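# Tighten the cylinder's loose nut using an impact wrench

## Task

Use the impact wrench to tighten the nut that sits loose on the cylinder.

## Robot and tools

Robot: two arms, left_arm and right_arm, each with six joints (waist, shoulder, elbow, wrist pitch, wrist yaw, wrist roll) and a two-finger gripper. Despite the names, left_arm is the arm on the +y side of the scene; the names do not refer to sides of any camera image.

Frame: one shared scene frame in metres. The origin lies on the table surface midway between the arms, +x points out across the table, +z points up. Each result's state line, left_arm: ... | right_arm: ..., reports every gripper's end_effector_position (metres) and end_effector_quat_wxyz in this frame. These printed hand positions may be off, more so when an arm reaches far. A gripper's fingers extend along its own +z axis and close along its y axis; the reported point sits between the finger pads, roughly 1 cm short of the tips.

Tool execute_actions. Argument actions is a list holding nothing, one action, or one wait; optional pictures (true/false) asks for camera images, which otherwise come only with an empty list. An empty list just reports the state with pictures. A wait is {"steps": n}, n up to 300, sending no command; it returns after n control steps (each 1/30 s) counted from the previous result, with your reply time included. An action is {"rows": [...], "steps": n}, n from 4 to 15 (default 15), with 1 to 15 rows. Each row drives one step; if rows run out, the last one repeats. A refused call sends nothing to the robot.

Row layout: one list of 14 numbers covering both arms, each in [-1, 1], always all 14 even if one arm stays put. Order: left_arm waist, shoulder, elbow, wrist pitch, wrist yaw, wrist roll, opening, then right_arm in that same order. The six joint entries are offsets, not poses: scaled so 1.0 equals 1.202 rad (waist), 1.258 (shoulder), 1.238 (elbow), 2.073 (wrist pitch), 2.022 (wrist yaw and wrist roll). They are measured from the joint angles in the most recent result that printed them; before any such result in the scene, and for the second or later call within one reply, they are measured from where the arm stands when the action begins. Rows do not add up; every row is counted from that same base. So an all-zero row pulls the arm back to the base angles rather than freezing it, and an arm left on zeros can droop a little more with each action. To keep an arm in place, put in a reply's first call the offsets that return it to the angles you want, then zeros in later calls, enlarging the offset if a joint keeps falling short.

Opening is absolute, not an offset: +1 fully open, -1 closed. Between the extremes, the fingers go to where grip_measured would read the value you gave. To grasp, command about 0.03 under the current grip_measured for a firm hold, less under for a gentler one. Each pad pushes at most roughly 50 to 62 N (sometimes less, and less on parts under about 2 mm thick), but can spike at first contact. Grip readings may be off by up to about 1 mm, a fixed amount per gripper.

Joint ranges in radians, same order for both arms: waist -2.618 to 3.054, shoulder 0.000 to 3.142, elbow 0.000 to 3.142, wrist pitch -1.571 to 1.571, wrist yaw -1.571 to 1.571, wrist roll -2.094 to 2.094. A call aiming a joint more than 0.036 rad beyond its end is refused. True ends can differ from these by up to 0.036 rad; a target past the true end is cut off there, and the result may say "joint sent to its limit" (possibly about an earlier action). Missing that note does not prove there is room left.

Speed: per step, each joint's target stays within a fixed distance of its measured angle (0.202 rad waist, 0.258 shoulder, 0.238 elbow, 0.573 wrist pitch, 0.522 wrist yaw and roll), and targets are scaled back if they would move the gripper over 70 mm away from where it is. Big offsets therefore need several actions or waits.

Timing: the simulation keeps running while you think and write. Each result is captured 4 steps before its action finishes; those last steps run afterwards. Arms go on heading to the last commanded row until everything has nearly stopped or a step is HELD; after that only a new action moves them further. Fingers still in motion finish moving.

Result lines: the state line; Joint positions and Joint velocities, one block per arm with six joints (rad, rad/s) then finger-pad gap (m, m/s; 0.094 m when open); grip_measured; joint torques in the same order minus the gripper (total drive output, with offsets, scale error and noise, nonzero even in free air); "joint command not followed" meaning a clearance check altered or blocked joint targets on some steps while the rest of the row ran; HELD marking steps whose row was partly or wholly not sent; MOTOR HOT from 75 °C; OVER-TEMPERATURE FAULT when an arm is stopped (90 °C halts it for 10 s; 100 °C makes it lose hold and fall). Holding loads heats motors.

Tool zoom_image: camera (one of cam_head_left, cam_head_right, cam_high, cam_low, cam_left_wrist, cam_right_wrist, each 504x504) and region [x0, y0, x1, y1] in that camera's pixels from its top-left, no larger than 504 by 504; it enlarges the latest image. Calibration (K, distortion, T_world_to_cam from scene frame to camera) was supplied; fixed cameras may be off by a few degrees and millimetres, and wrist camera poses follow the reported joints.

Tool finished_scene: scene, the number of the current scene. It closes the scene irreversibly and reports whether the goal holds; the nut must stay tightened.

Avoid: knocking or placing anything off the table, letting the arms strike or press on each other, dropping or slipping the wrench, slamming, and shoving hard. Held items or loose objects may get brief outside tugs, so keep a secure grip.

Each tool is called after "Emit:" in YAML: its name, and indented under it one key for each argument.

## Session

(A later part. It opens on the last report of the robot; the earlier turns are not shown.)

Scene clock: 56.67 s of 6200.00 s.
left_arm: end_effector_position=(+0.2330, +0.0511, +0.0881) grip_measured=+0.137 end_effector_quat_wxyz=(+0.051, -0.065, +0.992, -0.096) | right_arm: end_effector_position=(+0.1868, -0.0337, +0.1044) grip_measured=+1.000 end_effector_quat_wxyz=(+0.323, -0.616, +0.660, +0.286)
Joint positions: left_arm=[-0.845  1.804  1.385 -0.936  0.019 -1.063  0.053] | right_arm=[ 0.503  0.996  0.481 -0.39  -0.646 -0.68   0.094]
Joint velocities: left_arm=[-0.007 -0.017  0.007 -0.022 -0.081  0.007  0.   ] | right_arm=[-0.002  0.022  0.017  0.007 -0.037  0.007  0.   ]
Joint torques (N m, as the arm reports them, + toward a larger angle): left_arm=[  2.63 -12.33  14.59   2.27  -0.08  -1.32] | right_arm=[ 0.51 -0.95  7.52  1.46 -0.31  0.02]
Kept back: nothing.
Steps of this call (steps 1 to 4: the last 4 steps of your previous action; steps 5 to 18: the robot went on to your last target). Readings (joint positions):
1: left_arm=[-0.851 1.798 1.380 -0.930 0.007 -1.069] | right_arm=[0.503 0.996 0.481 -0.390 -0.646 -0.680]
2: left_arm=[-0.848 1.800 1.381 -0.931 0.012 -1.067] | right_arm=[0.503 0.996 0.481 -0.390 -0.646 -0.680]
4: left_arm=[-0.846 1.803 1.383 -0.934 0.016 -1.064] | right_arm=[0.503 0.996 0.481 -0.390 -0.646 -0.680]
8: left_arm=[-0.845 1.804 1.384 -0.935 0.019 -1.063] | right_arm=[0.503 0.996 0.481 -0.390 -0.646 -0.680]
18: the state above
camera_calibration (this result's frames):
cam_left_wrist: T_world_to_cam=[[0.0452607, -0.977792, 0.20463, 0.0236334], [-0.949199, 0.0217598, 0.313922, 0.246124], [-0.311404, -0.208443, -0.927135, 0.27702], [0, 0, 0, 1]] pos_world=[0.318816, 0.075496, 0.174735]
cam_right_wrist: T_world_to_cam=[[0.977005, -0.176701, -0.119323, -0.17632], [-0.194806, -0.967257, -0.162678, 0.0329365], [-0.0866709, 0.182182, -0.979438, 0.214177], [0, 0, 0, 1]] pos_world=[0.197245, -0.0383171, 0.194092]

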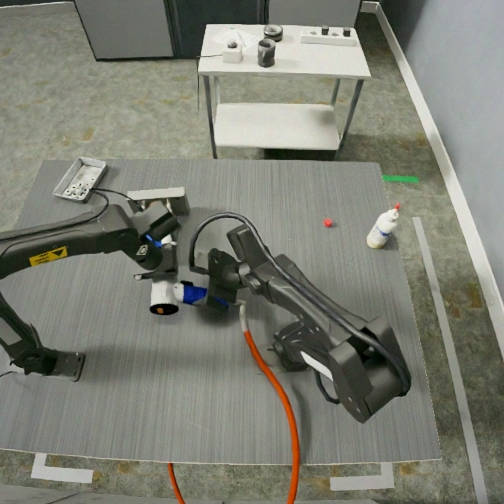

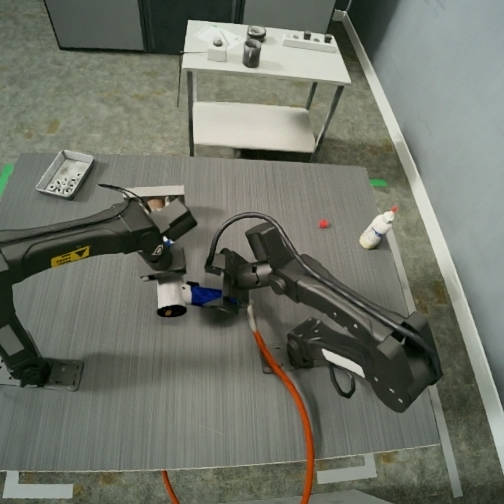

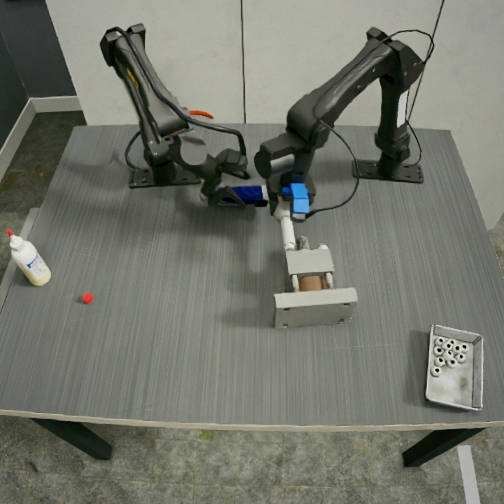

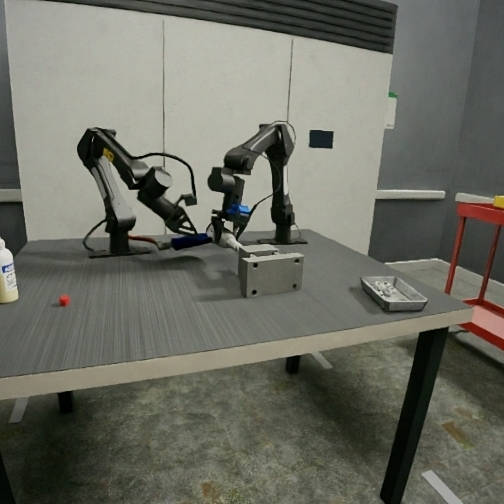

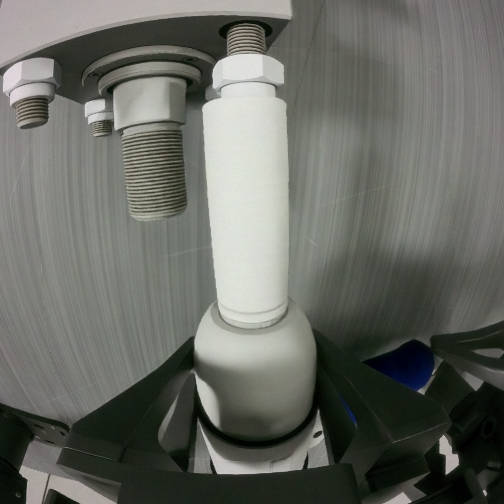

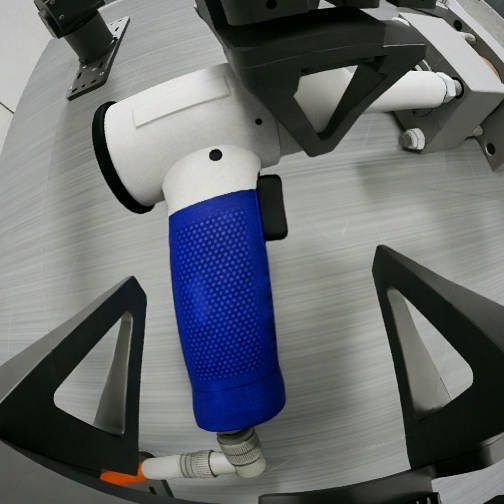

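Emit:
execute_actions:
  actions:
    - {"rows": [[0.020,-0.0445,0.0820,0.0635,-0.0060,-0.0680,0.04,0.0087,0.0070,-0.0019,0.0448,-0.0013,0.0154,1],[0.013,-0.0445,0.0820,0.0622,-0.0075,-0.0720,0.04,0.0135,0.0137,-0.0091,0.0668,-0.0009,0.0234,1],[0.008,-0.0445,0.0825,0.0610,-0.0092,-0.0758,0.04,0.0202,0.0230,-0.0192,0.0889,-0.0005,0.0314,1],[0.004,-0.0445,0.0835,0.0599,-0.0110,-0.0790,0.04,0.0288,0.0350,-0.0322,0.1134,0.0,0.0403,1],[0.001,-0.0445,0.0847,0.0589,-0.0128,-0.0818,0.04,0.0375,0.0470,-0.0452,0.1379,0.0005,0.0492,1],[-0.0015,-0.0445,0.0859,0.0580,-0.0146,-0.0842,0.04,0.0471,0.0603,-0.0596,0.1624,0.0010,0.0581,1],[-0.0035,-0.0445,0.0871,0.0572,-0.0163,-0.0861,0.04,0.0567,0.0736,-0.0740,0.1845,0.0014,0.0662,1],[-0.0048,-0.0445,0.0883,0.0564,-0.0178,-0.0875,0.04,0.0663,0.0870,-0.0884,0.2065,0.0018,0.0742,1],[-0.0055,-0.0445,0.0895,0.0557,-0.0191,-0.0882,0.04,0.0749,0.0990,-0.1014,0.2261,0.0022,0.0813,1],[-0.0058,-0.0445,0.0906,0.0551,-0.0200,-0.0885,0.04,0.0836,0.1110,-0.1144,0.2408,0.0025,0.0866,1],[-0.0058,-0.0445,0.0917,0.0547,-0.0205,-0.0885,0.04,0.0912,0.1216,-0.1259,0.2510,0.0026,0.0898,1],[-0.0058,-0.0445,0.0926,0.0545,-0.0208,-0.0885,0.04,0.0970,0.1296,-0.1346,0.2570,0.0027,0.0920,1],[-0.0058,-0.0445,0.0933,0.0545,-0.0208,-0.0885,0.04,0.1004,0.1343,-0.1396,0.2580,0.0027,0.0925,1],[-0.0058,-0.0445,0.0937,0.0545,-0.0208,-0.0885,0.04,0.1018,0.1363,-0.1418,0.2560,0.0027,0.0918,1],[-0.0058,-0.0445,0.0937,0.0545,-0.0208,-0.0885,0.04,0.1018,0.1363,-0.1418,0.2531,0.0027,0.0911,1]], "steps": 15}

Emit:
execute_actions:
  actions:
    - {"steps": 18}
  pictures: true

Scene clock: 61.73 s of 6200.00 s.
left_arm: end_effector_position=(+0.2312, +0.0502, +0.0880) grip_measured=+0.137 end_effector_quat_wxyz=(+0.057, -0.071, +0.992, -0.091) | right_arm: end_effector_position=(+0.1854, -0.0080, +0.0797) grip_measured=+1.000 end_effector_quat_wxyz=(+0.344, -0.605, +0.647, +0.312)
Joint positions: left_arm=[-0.86   1.804  1.385 -0.938 -0.002 -1.086  0.053] | right_arm=[ 0.589  1.117  0.358 -0.028 -0.639 -0.555  0.094]
Joint velocities: left_arm=[-0.037 -0.002 -0.007 -0.037 -0.081 -0.066 -0.001] | right_arm=[ 0.3    0.471 -0.501  0.96  -0.007  0.359  0.   ]
Joint torques (N m, as the arm reports them, + toward a larger angle): left_arm=[  0.85 -12.63  15.26   2.05  -0.16  -1.53] | right_arm=[ 0.45 -1.58  6.74  1.54 -0.27  0.04]
Steps of this call (steps 1 to 15: the robot went on to your last target; steps 16 to 90: nothing new was sent; then 1.70 s passed at rest; steps 91 to 101: the first 11 steps of this action). Readings (joint positions):
91: left_arm=[-0.845 1.804 1.385 -0.936 0.019 -1.063] | right_arm=[0.503 0.996 0.480 -0.383 -0.645 -0.676]
92: left_arm=[-0.845 1.804 1.385 -0.937 0.019 -1.063] | right_arm=[0.505 0.997 0.478 -0.365 -0.645 -0.669]
94: left_arm=[-0.846 1.804 1.385 -0.937 0.017 -1.064] | right_arm=[0.515 1.007 0.468 -0.305 -0.644 -0.650]
98: left_arm=[-0.855 1.804 1.385 -0.937 0.005 -1.077] | right_arm=[0.555 1.063 0.413 -0.141 -0.642 -0.596]
101: the state above

Scene clock: 62.33 s of 6200.00 s.
left_arm: end_effector_position=(+0.2309, +0.0515, +0.0899) grip_measured=+0.137 end_effector_quat_wxyz=(+0.060, -0.072, +0.992, -0.085) | right_arm: end_effector_position=(+0.1827, -0.0003, +0.0728) grip_measured=+1.000 end_effector_quat_wxyz=(+0.354, -0.597, +0.643, +0.324)
Joint positions: left_arm=[-0.864  1.804  1.394 -0.953 -0.012 -1.092  0.053] | right_arm=[ 0.618  1.16   0.31   0.116 -0.636 -0.501  0.094]
Joint velocities: left_arm=[ 0.017 -0.007 -0.007 -0.051 -0.037 -0.051  0.   ] | right_arm=[-0.002 -0.007  0.002  0.081  0.066  0.007  0.   ]
Joint torques (N m, as the arm reports them, + toward a larger angle): left_arm=[  0.91 -12.7   14.85   2.19  -0.11  -1.55] | right_arm=[ 0.58 -1.54  6.23  1.65 -0.25  0.02]
Kept back: nothing.
Steps of this call (steps 1 to 4: the last 4 steps of your previous action; steps 5 to 18: the robot went on to your last target). Readings (joint positions):
1: left_arm=[-0.861 1.804 1.387 -0.939 -0.003 -1.088] | right_arm=[0.598 1.132 0.341 0.001 -0.639 -0.544]
2: left_arm=[-0.862 1.804 1.389 -0.941 -0.004 -1.088] | right_arm=[0.606 1.145 0.328 0.024 -0.638 -0.534]
4: left_arm=[-0.863 1.804 1.394 -0.949 -0.008 -1.087] | right_arm=[0.615 1.159 0.312 0.057 -0.637 -0.523]
8: left_arm=[-0.864 1.804 1.394 -0.953 -0.012 -1.091] | right_arm=[0.618 1.160 0.310 0.093 -0.636 -0.509]
18: the state above
camera_calibration (this result's frames):
cam_left_wrist: T_world_to_cam=[[0.0582648, -0.981043, 0.184822, 0.0226451], [-0.953957, -0.00014862, 0.299944, 0.246989], [-0.294231, -0.193788, -0.935882, 0.274094], [0, 0, 0, 1]] pos_world=[0.314944, 0.0753688, 0.178251]
cam_right_wrist: T_world_to_cam=[[0.976869, -0.159177, -0.142789, -0.168514], [-0.192947, -0.943989, -0.267688, 0.0665964], [-0.0921817, 0.289047, -0.952866, 0.175931], [0, 0, 0, 1]] pos_world=[0.193683, -0.0148096, 0.161404]

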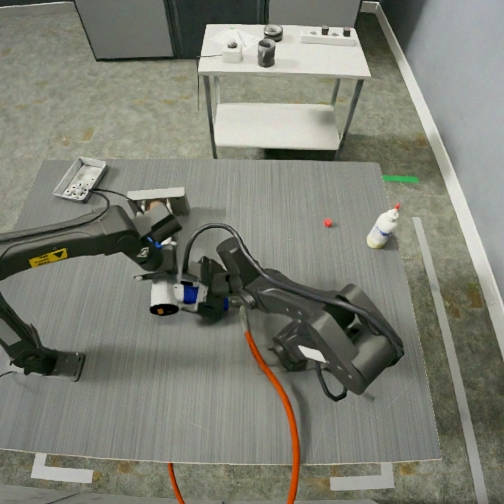

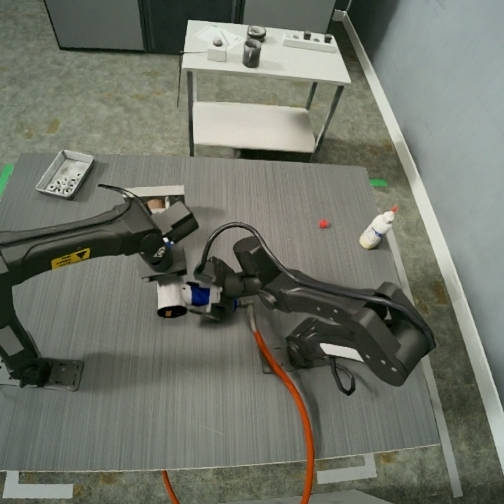

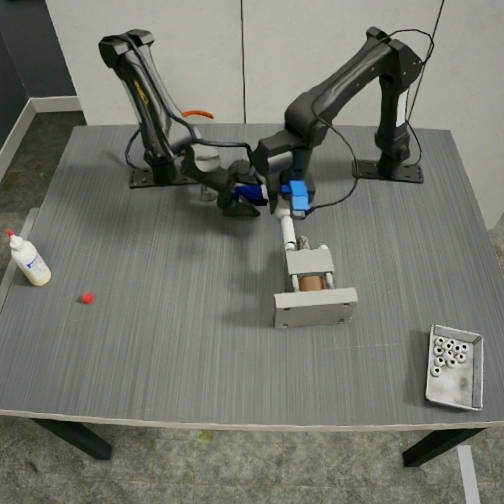

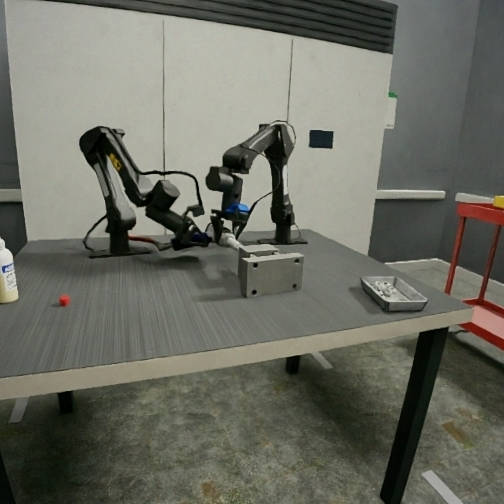

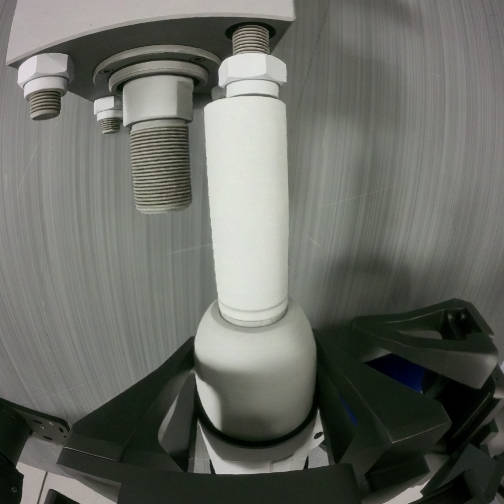

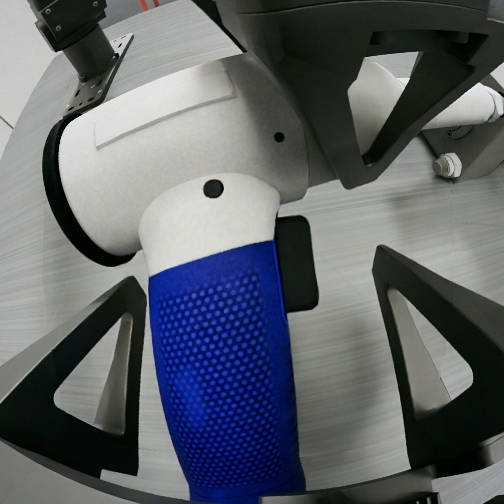

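Emit:
zoom_image:
  camera: "cam_left_wrist"
  region: [180, 10, 320, 140]

Emit:
zoom_image:
  camera: "cam_right_wrist"
  region: [400, 60, 504, 190]

Emit:
zoom_image:
  camera: "cam_low"
  region: [150, 170, 280, 280]

Emit:
zoom_image:
  camera: "cam_head_right"
  region: [120, 200, 280, 330]

Region (180, 10, 320, 140) of cam_left_wrist's 504x504 image, scaled by 3.600, with more detail than that image has; it fills the top 468 rows of this view, and the rest is white.

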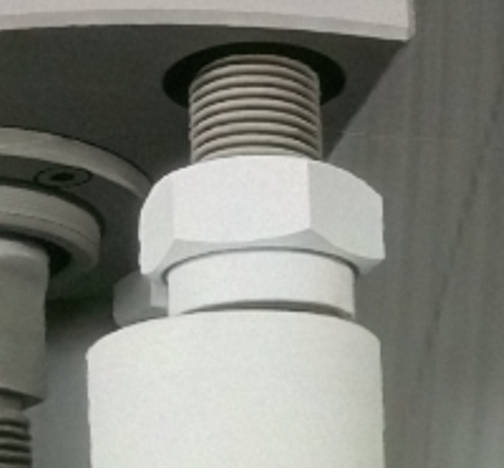

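Region (400, 60, 504, 190) of cam_right_wrist's 504x504 image, scaled by 3.877, with more detail than that image has; it fills the left 403 columns of this view, and the rest is white.

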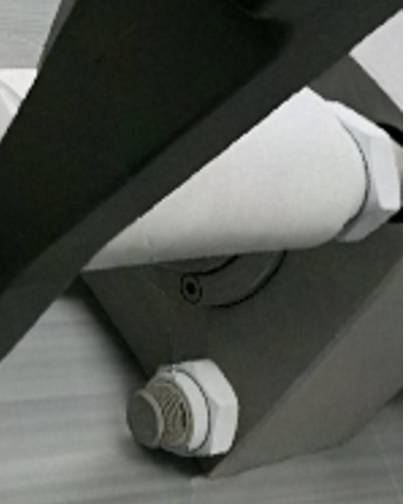

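Region (150, 170, 280, 280) of cam_low's 504x504 image, scaled by 3.877, with more detail than that image has; it fills the top 426 rows of this view, and the rest is white.

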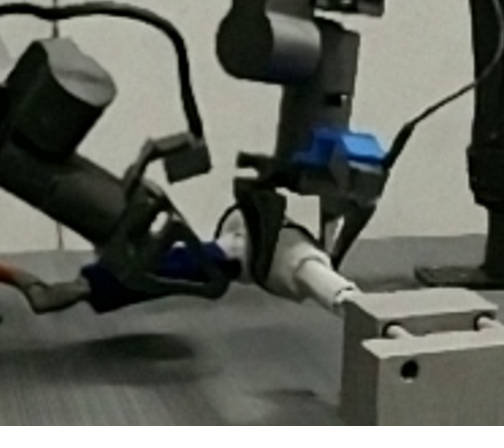

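Region (120, 200, 280, 330) of cam_head_right's 504x504 image, scaled by 3.150, with more detail than that image has; it fills the top 410 rows of this view, and the rest is white.

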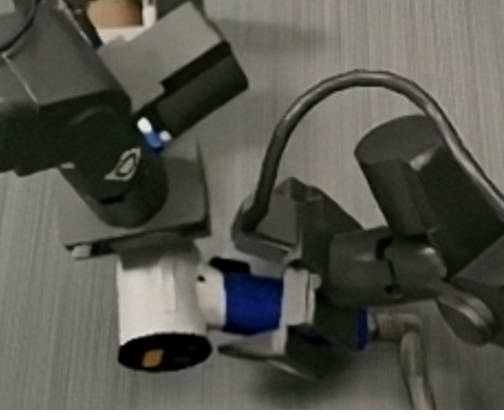

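Emit:
execute_actions:
  actions:
    - {"rows": [[0.0085,-0.0455,0.0780,0.0640,-0.0065,-0.0720,0.04,0.0058,0.000,0.002,0.0082,-0.0025,0.002,1],[0.0070,-0.0465,0.0720,0.0652,-0.0078,-0.0700,0.04,0.0058,-0.005,0.005,0.0082,-0.0025,0.002,1],[0.0057,-0.0472,0.0687,0.0662,-0.0092,-0.0685,0.04,0.0058,-0.009,0.0065,0.0082,-0.0025,0.002,1],[0.0046,-0.0477,0.0687,0.0670,-0.0106,-0.0674,0.04,0.0058,-0.012,0.0065,0.0082,-0.0025,0.002,1],[0.0038,-0.0477,0.0687,0.0677,-0.0120,-0.0666,0.04,0.0058,-0.0145,0.0065,0.0082,-0.0025,0.002,1],[0.0033,-0.0477,0.0687,0.0683,-0.0133,-0.0660,0.04,0.0058,-0.0165,0.0065,0.0082,-0.0025,0.002,1],[0.0030,-0.0477,0.0687,0.0687,-0.0144,-0.0656,0.04,0.0058,-0.018,0.0065,0.0082,-0.0025,0.002,1],[0.0030,-0.0477,0.0687,0.0690,-0.0152,-0.0653,0.04,0.0058,-0.0191,0.0065,0.0082,-0.0025,0.002,1],[0.0030,-0.0477,0.0687,0.0690,-0.0158,-0.0653,0.04,0.0058,-0.0191,0.0065,0.0082,-0.0025,0.002,1]], "steps": 15}

Emit:
execute_actions:
  actions:
    - {"steps": 12}
  pictures: true

Emit:
zoom_image:
  camera: "cam_left_wrist"
  region: [180, 10, 320, 140]

Emit:
zoom_image:
  camera: "cam_right_wrist"
  region: [400, 60, 504, 190]

Scene clock: 64.93 s of 6200.00 s.
left_arm: end_effector_position=(+0.2315, +0.0506, +0.0901) grip_measured=+0.137 end_effector_quat_wxyz=(+0.065, -0.071, +0.992, -0.085) | right_arm: end_effector_position=(+0.1830, -0.0001, +0.0731) grip_measured=+1.000 end_effector_quat_wxyz=(+0.355, -0.597, +0.643, +0.324)
Joint positions: left_arm=[-0.868  1.804  1.394 -0.948 -0.022 -1.092  0.053] | right_arm=[ 0.618  1.16   0.31   0.118 -0.636 -0.5    0.094]
Joint velocities: left_arm=[-0.002 -0.002  0.002  0.022  0.007  0.007  0.001] | right_arm=[-0.007 -0.017 -0.002 -0.095 -0.007 -0.022  0.   ]
Joint torques (N m, as the arm reports them, + toward a larger angle): left_arm=[  0.68 -13.03  13.15   2.27  -0.22  -1.37] | right_arm=[ 0.5  -4.17  7.43  1.63 -0.26  0.01]
Steps of this call (steps 1 to 15: the robot went on to your last target; steps 16 to 67: nothing new was sent; steps 68 to 78: the first 11 steps of this action). Readings (joint positions):
68: left_arm=[-0.864 1.804 1.394 -0.953 -0.012 -1.092] | right_arm=[0.618 1.160 0.310 0.118 -0.636 -0.500]
69: left_arm=[-0.864 1.804 1.394 -0.953 -0.012 -1.092] | right_arm=[0.618 1.160 0.310 0.118 -0.636 -0.500]
71: left_arm=[-0.864 1.804 1.394 -0.953 -0.012 -1.092] | right_arm=[0.618 1.160 0.310 0.118 -0.636 -0.500]
75: left_arm=[-0.868 1.804 1.394 -0.950 -0.019 -1.092] | right_arm=[0.618 1.160 0.310 0.118 -0.636 -0.500]
78: the state above

Scene clock: 65.33 s of 6200.00 s.
left_arm: end_effector_position=(+0.2315, +0.0505, +0.0902) grip_measured=+0.137 end_effector_quat_wxyz=(+0.065, -0.070, +0.992, -0.085) | right_arm: end_effector_position=(+0.1830, -0.0001, +0.0731) grip_measured=+1.000 end_effector_quat_wxyz=(+0.355, -0.597, +0.643, +0.324)
Joint positions: left_arm=[-0.869  1.804  1.394 -0.948 -0.022 -1.092  0.053] | right_arm=[ 0.618  1.16   0.31   0.118 -0.636 -0.5    0.094]
Joint velocities: left_arm=[ 0.007 -0.012 -0.002  0.022 -0.051  0.037 -0.   ] | right_arm=[ 0.012 -0.017 -0.007 -0.051 -0.037  0.066  0.   ]
Joint torques (N m, as the arm reports them, + toward a larger angle): left_arm=[  0.73 -13.03  13.16   2.28  -0.19  -1.38] | right_arm=[ 0.5  -4.16  7.42  1.63 -0.26  0.02]
Kept back: nothing.
Steps of this call (steps 1 to 4: the last 4 steps of your previous action; steps 5 to 12: the robot went on to your last target). Readings (joint positions):
1: left_arm=[-0.869 1.804 1.394 -0.948 -0.022 -1.092] | right_arm=[0.618 1.160 0.310 0.118 -0.636 -0.500]
2: left_arm=[-0.869 1.804 1.394 -0.948 -0.022 -1.092] | right_arm=[0.618 1.160 0.310 0.118 -0.636 -0.500]
4: left_arm=[-0.869 1.804 1.394 -0.948 -0.022 -1.092] | right_arm=[0.618 1.160 0.310 0.118 -0.636 -0.500]
8: left_arm=[-0.869 1.804 1.394 -0.948 -0.022 -1.092] | right_arm=[0.618 1.160 0.310 0.118 -0.636 -0.500]
12: the state above
camera_calibration (this result's frames):
cam_left_wrist: T_world_to_cam=[[0.0534732, -0.981537, 0.183648, 0.0227887], [-0.957218, 0.00199192, 0.289361, 0.249137], [-0.284384, -0.191265, -0.939438, 0.272274], [0, 0, 0, 1]] pos_world=[0.31469, 0.073948, 0.179509]
cam_right_wrist: T_world_to_cam=[[0.97692, -0.159394, -0.142202, -0.168698], [-0.193117, -0.943563, -0.269062, 0.0670165], [-0.09129, 0.290314, -0.952567, 0.176002], [0, 0, 0, 1]] pos_world=[0.193813, -0.014751, 0.161696]

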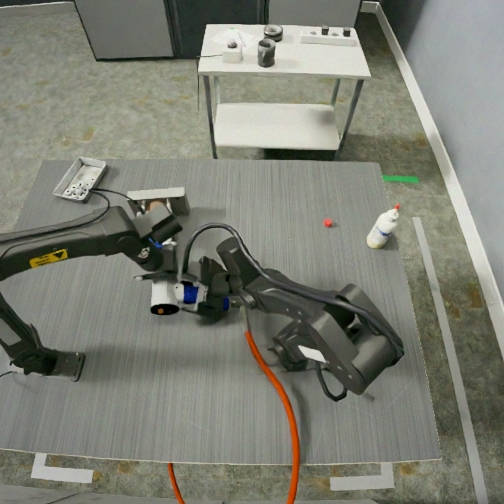

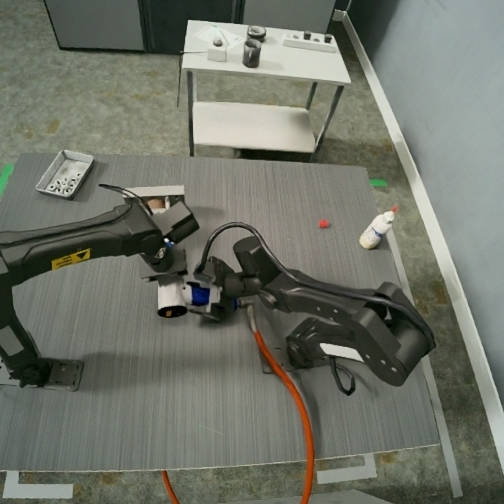

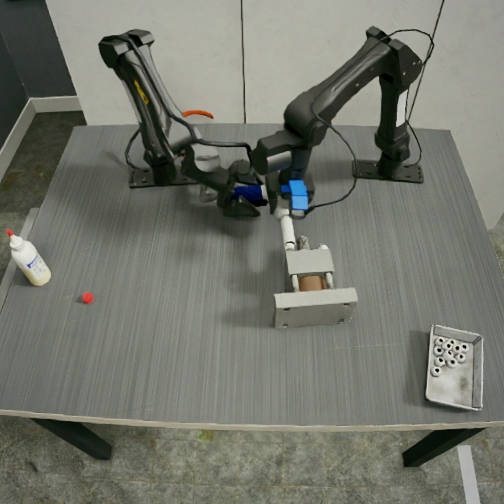

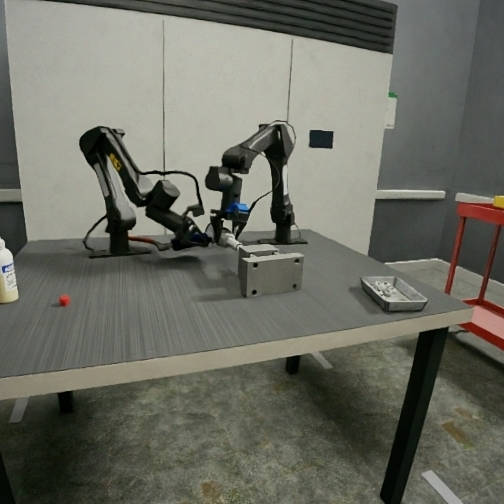

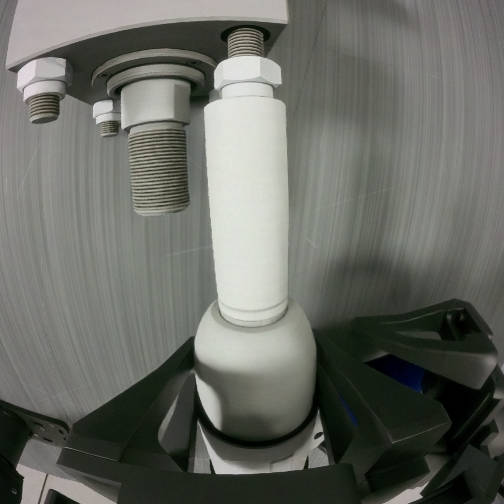

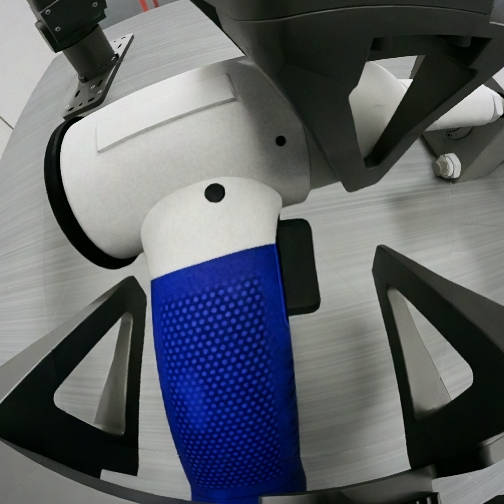

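Region (180, 10, 320, 140) of cam_left_wrist's 504x504 image, scaled by 3.600, with more detail than that image has; it fills the top 468 rows of this view, and the rest is white.

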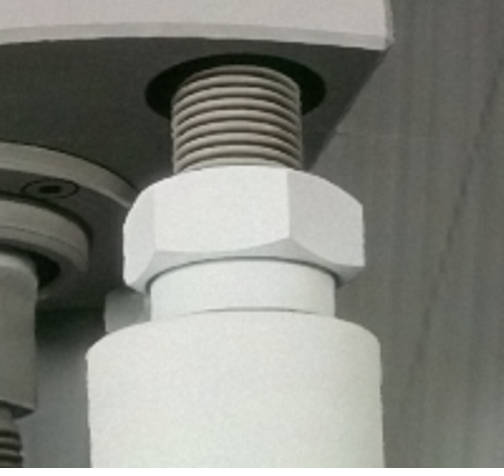

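Region (400, 60, 504, 190) of cam_right_wrist's 504x504 image, scaled by 3.877, with more detail than that image has; it fills the left 403 columns of this view, and the rest is white.

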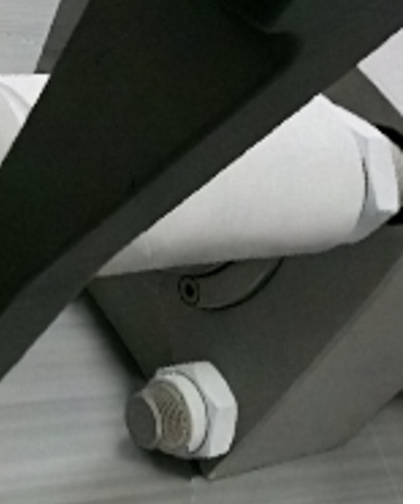

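Emit:
execute_actions:
  actions:
    - {"rows": [[0.012,-0.0472,0.0665,0.0685,-0.0095,-0.0640,0.04,0.0058,-0.012,0.0065,0.0072,-0.0025,0.0015,1],[0.016,-0.0468,0.0645,0.0700,-0.0080,-0.0630,0.04,0.0058,-0.008,0.0065,0.0072,-0.0025,0.0015,1],[0.019,-0.0465,0.0630,0.0712,-0.0068,-0.0622,0.04,0.0058,-0.008,0.0065,0.0072,-0.0025,0.0015,1],[0.0215,-0.0461,0.0630,0.0722,-0.0058,-0.0614,0.04,0.0058,-0.008,0.0065,0.0072,-0.0025,0.0015,1],[0.0235,-0.0461,0.0630,0.0732,-0.0050,-0.0606,0.04,0.0058,-0.008,0.0065,0.0072,-0.0025,0.0015,1],[0.0255,-0.0461,0.0630,0.0741,-0.0042,-0.0598,0.04,0.0058,-0.008,0.0065,0.0072,-0.0025,0.0015,1],[0.0275,-0.0461,0.0630,0.0750,-0.0034,-0.0590,0.04,0.0058,-0.008,0.0065,0.0072,-0.0025,0.0015,1],[0.0295,-0.0461,0.0630,0.0759,-0.0027,-0.0582,0.04,0.0058,-0.008,0.0065,0.0072,-0.0025,0.0015,1],[0.0315,-0.0461,0.0630,0.0768,-0.0020,-0.0574,0.04,0.0058,-0.008,0.0065,0.0072,-0.0025,0.0015,0.95],[0.0335,-0.0461,0.0630,0.0777,-0.0013,-0.0566,0.04,0.0058,-0.008,0.0065,0.0072,-0.0025,0.0015,0.9],[0.0355,-0.0461,0.0630,0.0785,-0.0006,-0.0559,0.04,0.0058,-0.008,0.0065,0.0072,-0.0025,0.0015,0.85],[0.0373,-0.0461,0.0630,0.0792,0.0,-0.0553,0.04,0.0058,-0.008,0.0065,0.0072,-0.0025,0.0015,0.8],[0.0388,-0.0461,0.0630,0.0798,0.0005,-0.0548,0.04,0.0058,-0.008,0.0065,0.0072,-0.0025,0.0015,0.75],[0.0400,-0.0461,0.0630,0.0802,0.0008,-0.0544,0.04,0.0058,-0.008,0.0065,0.0072,-0.0025,0.0015,0.7],[0.0410,-0.0461,0.0630,0.0804,0.0010,-0.0542,0.04,0.0058,-0.008,0.0065,0.0072,-0.0025,0.0015,0.65]], "steps": 15}

Emit:
execute_actions:
  actions:
    - {"steps": 16}
  pictures: true

Emit:
zoom_image:
  camera: "cam_left_wrist"
  region: [180, 10, 320, 140]

Scene clock: 66.83 s of 6200.00 s.
left_arm: end_effector_position=(+0.2345, +0.0497, +0.0907) grip_measured=+0.137 end_effector_quat_wxyz=(+0.066, -0.067, +0.991, -0.090) | right_arm: end_effector_position=(+0.1830, -0.0001, +0.0731) grip_measured=+0.878 end_effector_quat_wxyz=(+0.355, -0.597, +0.643, +0.324)
Joint positions: left_arm=[-0.861  1.804  1.394 -0.938 -0.016 -1.078  0.053] | right_arm=[ 0.618  1.16   0.31   0.118 -0.636 -0.5    0.088]
Joint velocities: left_arm=[ 0.051  0.002 -0.007  0.066 -0.022  0.11   0.001] | right_arm=[ 0.012  0.007  0.002 -0.022  0.037  0.007 -0.052]
Joint torques (N m, as the arm reports them, + toward a larger angle): left_arm=[  2.52 -13.06  12.65   2.48  -0.1   -1.41] | right_arm=[ 0.52 -2.98  7.44  1.64 -0.27  0.  ]
Steps of this call (steps 1 to 15: the robot went on to your last target; steps 16 to 34: nothing new was sent; steps 35 to 45: the first 11 steps of this action). Readings (joint positions):
35: left_arm=[-0.869 1.804 1.394 -0.947 -0.022 -1.092] | right_arm=[0.618 1.160 0.310 0.118 -0.636 -0.500]
36: left_arm=[-0.869 1.804 1.394 -0.947 -0.022 -1.092] | right_arm=[0.618 1.160 0.310 0.118 -0.636 -0.500]
38: left_arm=[-0.869 1.804 1.394 -0.946 -0.022 -1.091] | right_arm=[0.618 1.160 0.310 0.118 -0.636 -0.500]
42: left_arm=[-0.867 1.804 1.394 -0.940 -0.022 -1.085] | right_arm=[0.618 1.160 0.310 0.118 -0.636 -0.500]
45: the state above

Scene clock: 67.37 s of 6200.00 s.
left_arm: end_effector_position=(+0.2385, +0.0512, +0.0909) grip_measured=+0.137 end_effector_quat_wxyz=(+0.067, -0.068, +0.991, -0.093) | right_arm: end_effector_position=(+0.1830, -0.0001, +0.0732) grip_measured=+0.653 end_effector_quat_wxyz=(+0.355, -0.597, +0.642, +0.324)
Joint positions: left_arm=[-0.848  1.804  1.394 -0.933 -0.012 -1.067  0.053] | right_arm=[ 0.618  1.16   0.31   0.118 -0.636 -0.5    0.078]
Joint velocities: left_arm=[ 0.002 -0.022  0.002 -0.007 -0.051 -0.022  0.   ] | right_arm=[-0.007  0.027  0.012  0.022  0.022 -0.022 -0.001]
Joint torques (N m, as the arm reports them, + toward a larger angle): left_arm=[  2.28 -12.88  12.63   2.46  -0.08  -1.4 ] | right_arm=[ 0.51 -2.98  7.43  1.63 -0.27  0.01]
Kept back: nothing.
Steps of this call (steps 1 to 4: the last 4 steps of your previous action; steps 5 to 16: the robot went on to your last target). Readings (joint positions):
1: left_arm=[-0.859 1.804 1.394 -0.938 -0.015 -1.076] | right_arm=[0.618 1.160 0.310 0.118 -0.636 -0.500]
2: left_arm=[-0.857 1.804 1.394 -0.937 -0.015 -1.074] | right_arm=[0.618 1.160 0.310 0.118 -0.636 -0.500]
4: left_arm=[-0.852 1.804 1.394 -0.934 -0.014 -1.071] | right_arm=[0.618 1.160 0.310 0.118 -0.636 -0.500]
8: left_arm=[-0.848 1.804 1.394 -0.933 -0.012 -1.067] | right_arm=[0.618 1.160 0.310 0.118 -0.636 -0.500]
16: the state above
camera_calibration (this result's frames):
cam_left_wrist: T_world_to_cam=[[0.0472091, -0.979053, 0.198059, 0.0230294], [-0.958531, 0.0113869, 0.284762, 0.255849], [-0.281052, -0.203289, -0.937914, 0.274809], [0, 0, 0, 1]] pos_world=[0.321388, 0.0754992, 0.180329]
cam_right_wrist: T_world_to_cam=[[0.976961, -0.159359, -0.141958, -0.168749], [-0.193039, -0.943497, -0.269351, 0.0670811], [-0.0910135, 0.290549, -0.952522, 0.176], [0, 0, 0, 1]] pos_world=[0.193829, -0.0147375, 0.161757]

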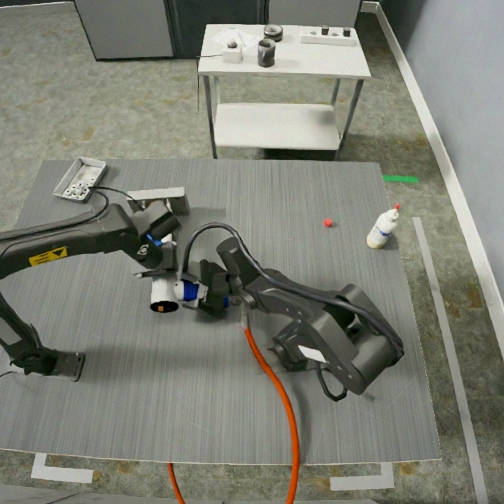

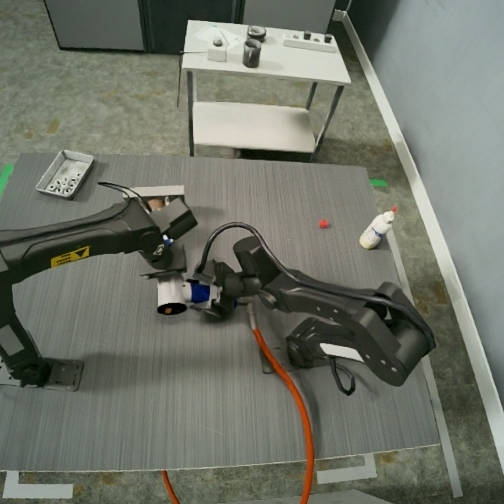

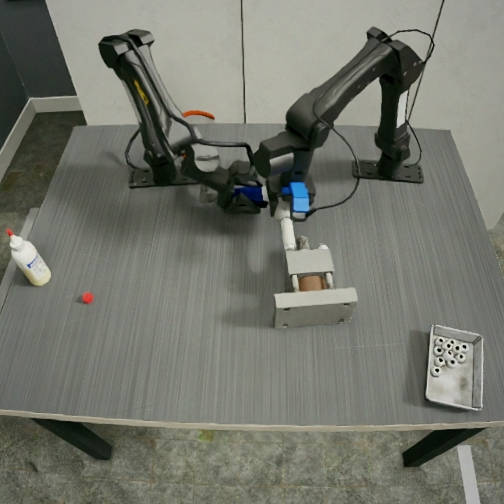

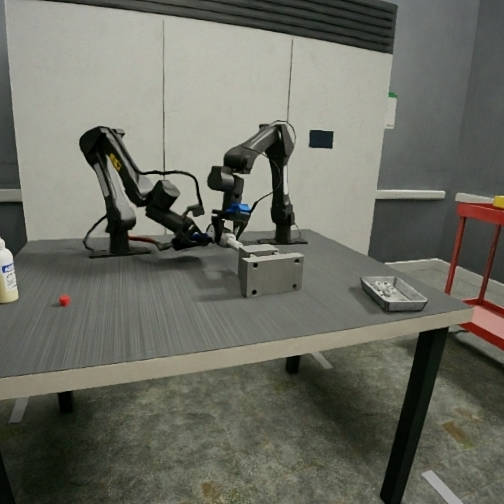

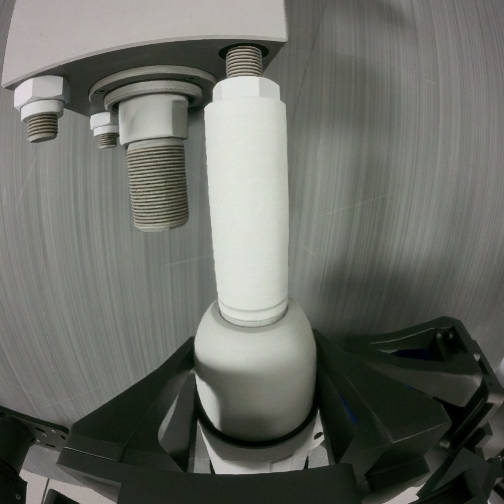

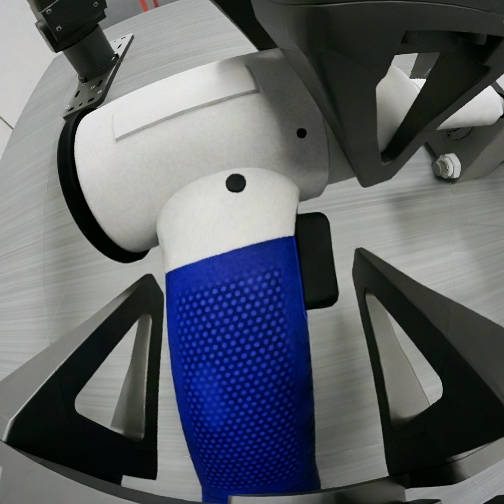

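Region (180, 10, 320, 140) of cam_left_wrist's 504x504 image, scaled by 3.600, with more detail than that image has; it fills the top 468 rows of this view, and the rest is white.

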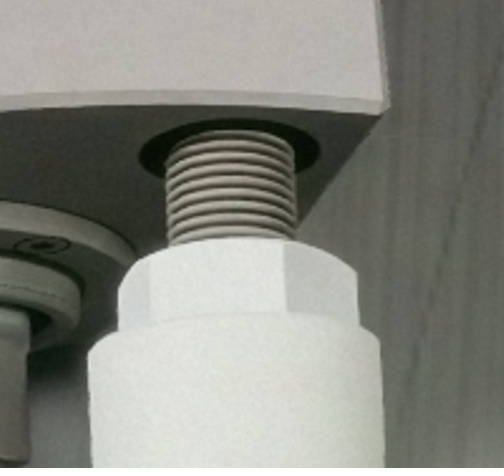

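Emit:
execute_actions:
  actions: []

Scene clock: 68.00 s of 6200.00 s.
left_arm: end_effector_position=(+0.2385, +0.0512, +0.0909) grip_measured=+0.137 end_effector_quat_wxyz=(+0.067, -0.068, +0.991, -0.093) | right_arm: end_effector_position=(+0.1830, -0.0001, +0.0732) grip_measured=+0.653 end_effector_quat_wxyz=(+0.355, -0.597, +0.642, +0.324)
Joint positions: left_arm=[-0.848  1.804  1.394 -0.933 -0.012 -1.067  0.053] | right_arm=[ 0.618  1.16   0.31   0.118 -0.636 -0.5    0.078]
Joint velocities: left_arm=[ 0.002 -0.002  0.017  0.007  0.037  0.037  0.001] | right_arm=[ 0.017 -0.027  0.002 -0.022  0.007  0.022 -0.   ]
Joint torques (N m, as the arm reports them, + toward a larger angle): left_arm=[  2.28 -12.89  12.65   2.46  -0.08  -1.4 ] | right_arm=[ 0.52 -2.98  7.41  1.63 -0.27  0.01]
Kept back: nothing.
Steps of this call (steps 1 to 15: the robot went on to your last target; steps 16 to 19: nothing new was sent). Readings (joint positions):
1: left_arm=[-0.848 1.804 1.394 -0.933 -0.012 -1.067] | right_arm=[0.618 1.160 0.310 0.118 -0.636 -0.500]
2: left_arm=[-0.848 1.804 1.394 -0.933 -0.012 -1.067] | right_arm=[0.618 1.160 0.310 0.118 -0.636 -0.500]
4: left_arm=[-0.848 1.804 1.394 -0.933 -0.012 -1.067] | right_arm=[0.618 1.160 0.310 0.118 -0.636 -0.500]
8: left_arm=[-0.848 1.804 1.394 -0.933 -0.012 -1.067] | right_arm=[0.618 1.160 0.310 0.118 -0.636 -0.500]
19: the state above
All arms were judged still, so your last target was given up. Only a new action makes them travel on or press farther. Fingers that are still opening or closing keep moving.
camera_calibration (this result's frames):
cam_left_wrist: T_world_to_cam=[[0.0472091, -0.979053, 0.198059, 0.0230294], [-0.958531, 0.0113869, 0.284762, 0.255849], [-0.281052, -0.203289, -0.937914, 0.274809], [0, 0, 0, 1]] pos_world=[0.321388, 0.0754992, 0.180329]
cam_right_wrist: T_world_to_cam=[[0.976961, -0.159359, -0.141958, -0.168749], [-0.193039, -0.943497, -0.269351, 0.0670811], [-0.0910135, 0.290549, -0.952522, 0.176], [0, 0, 0, 1]] pos_world=[0.193829, -0.0147375, 0.161757]

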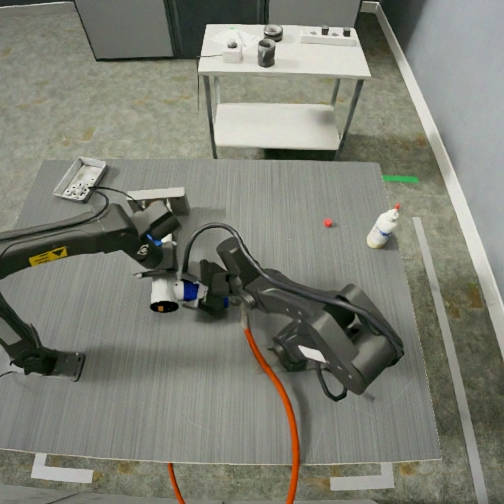

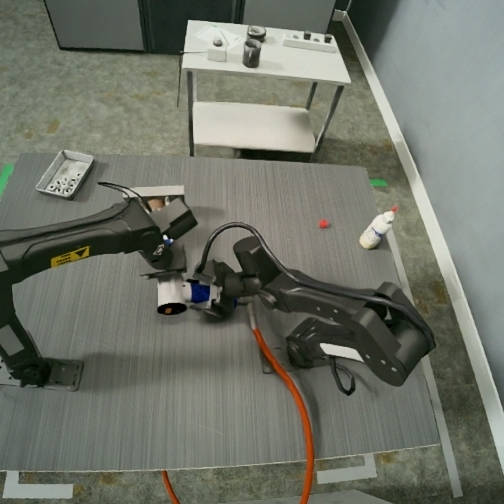

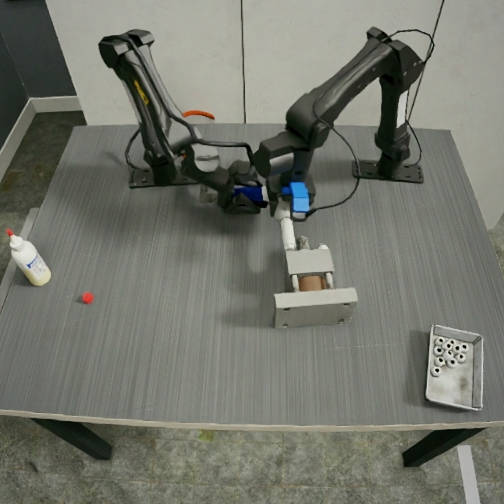

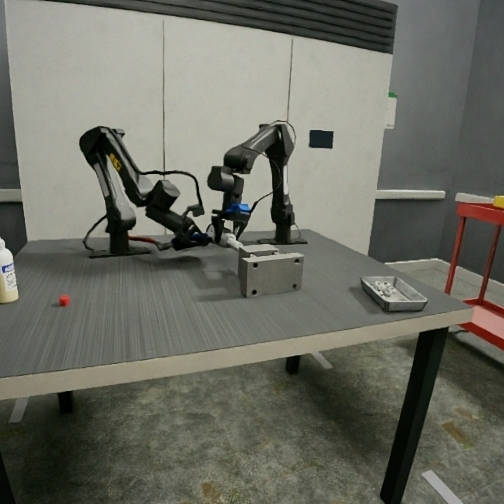

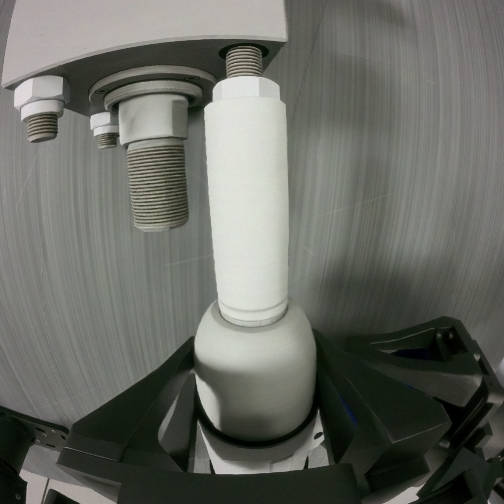

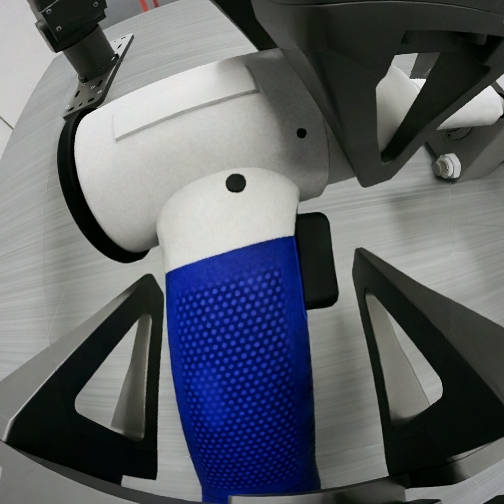

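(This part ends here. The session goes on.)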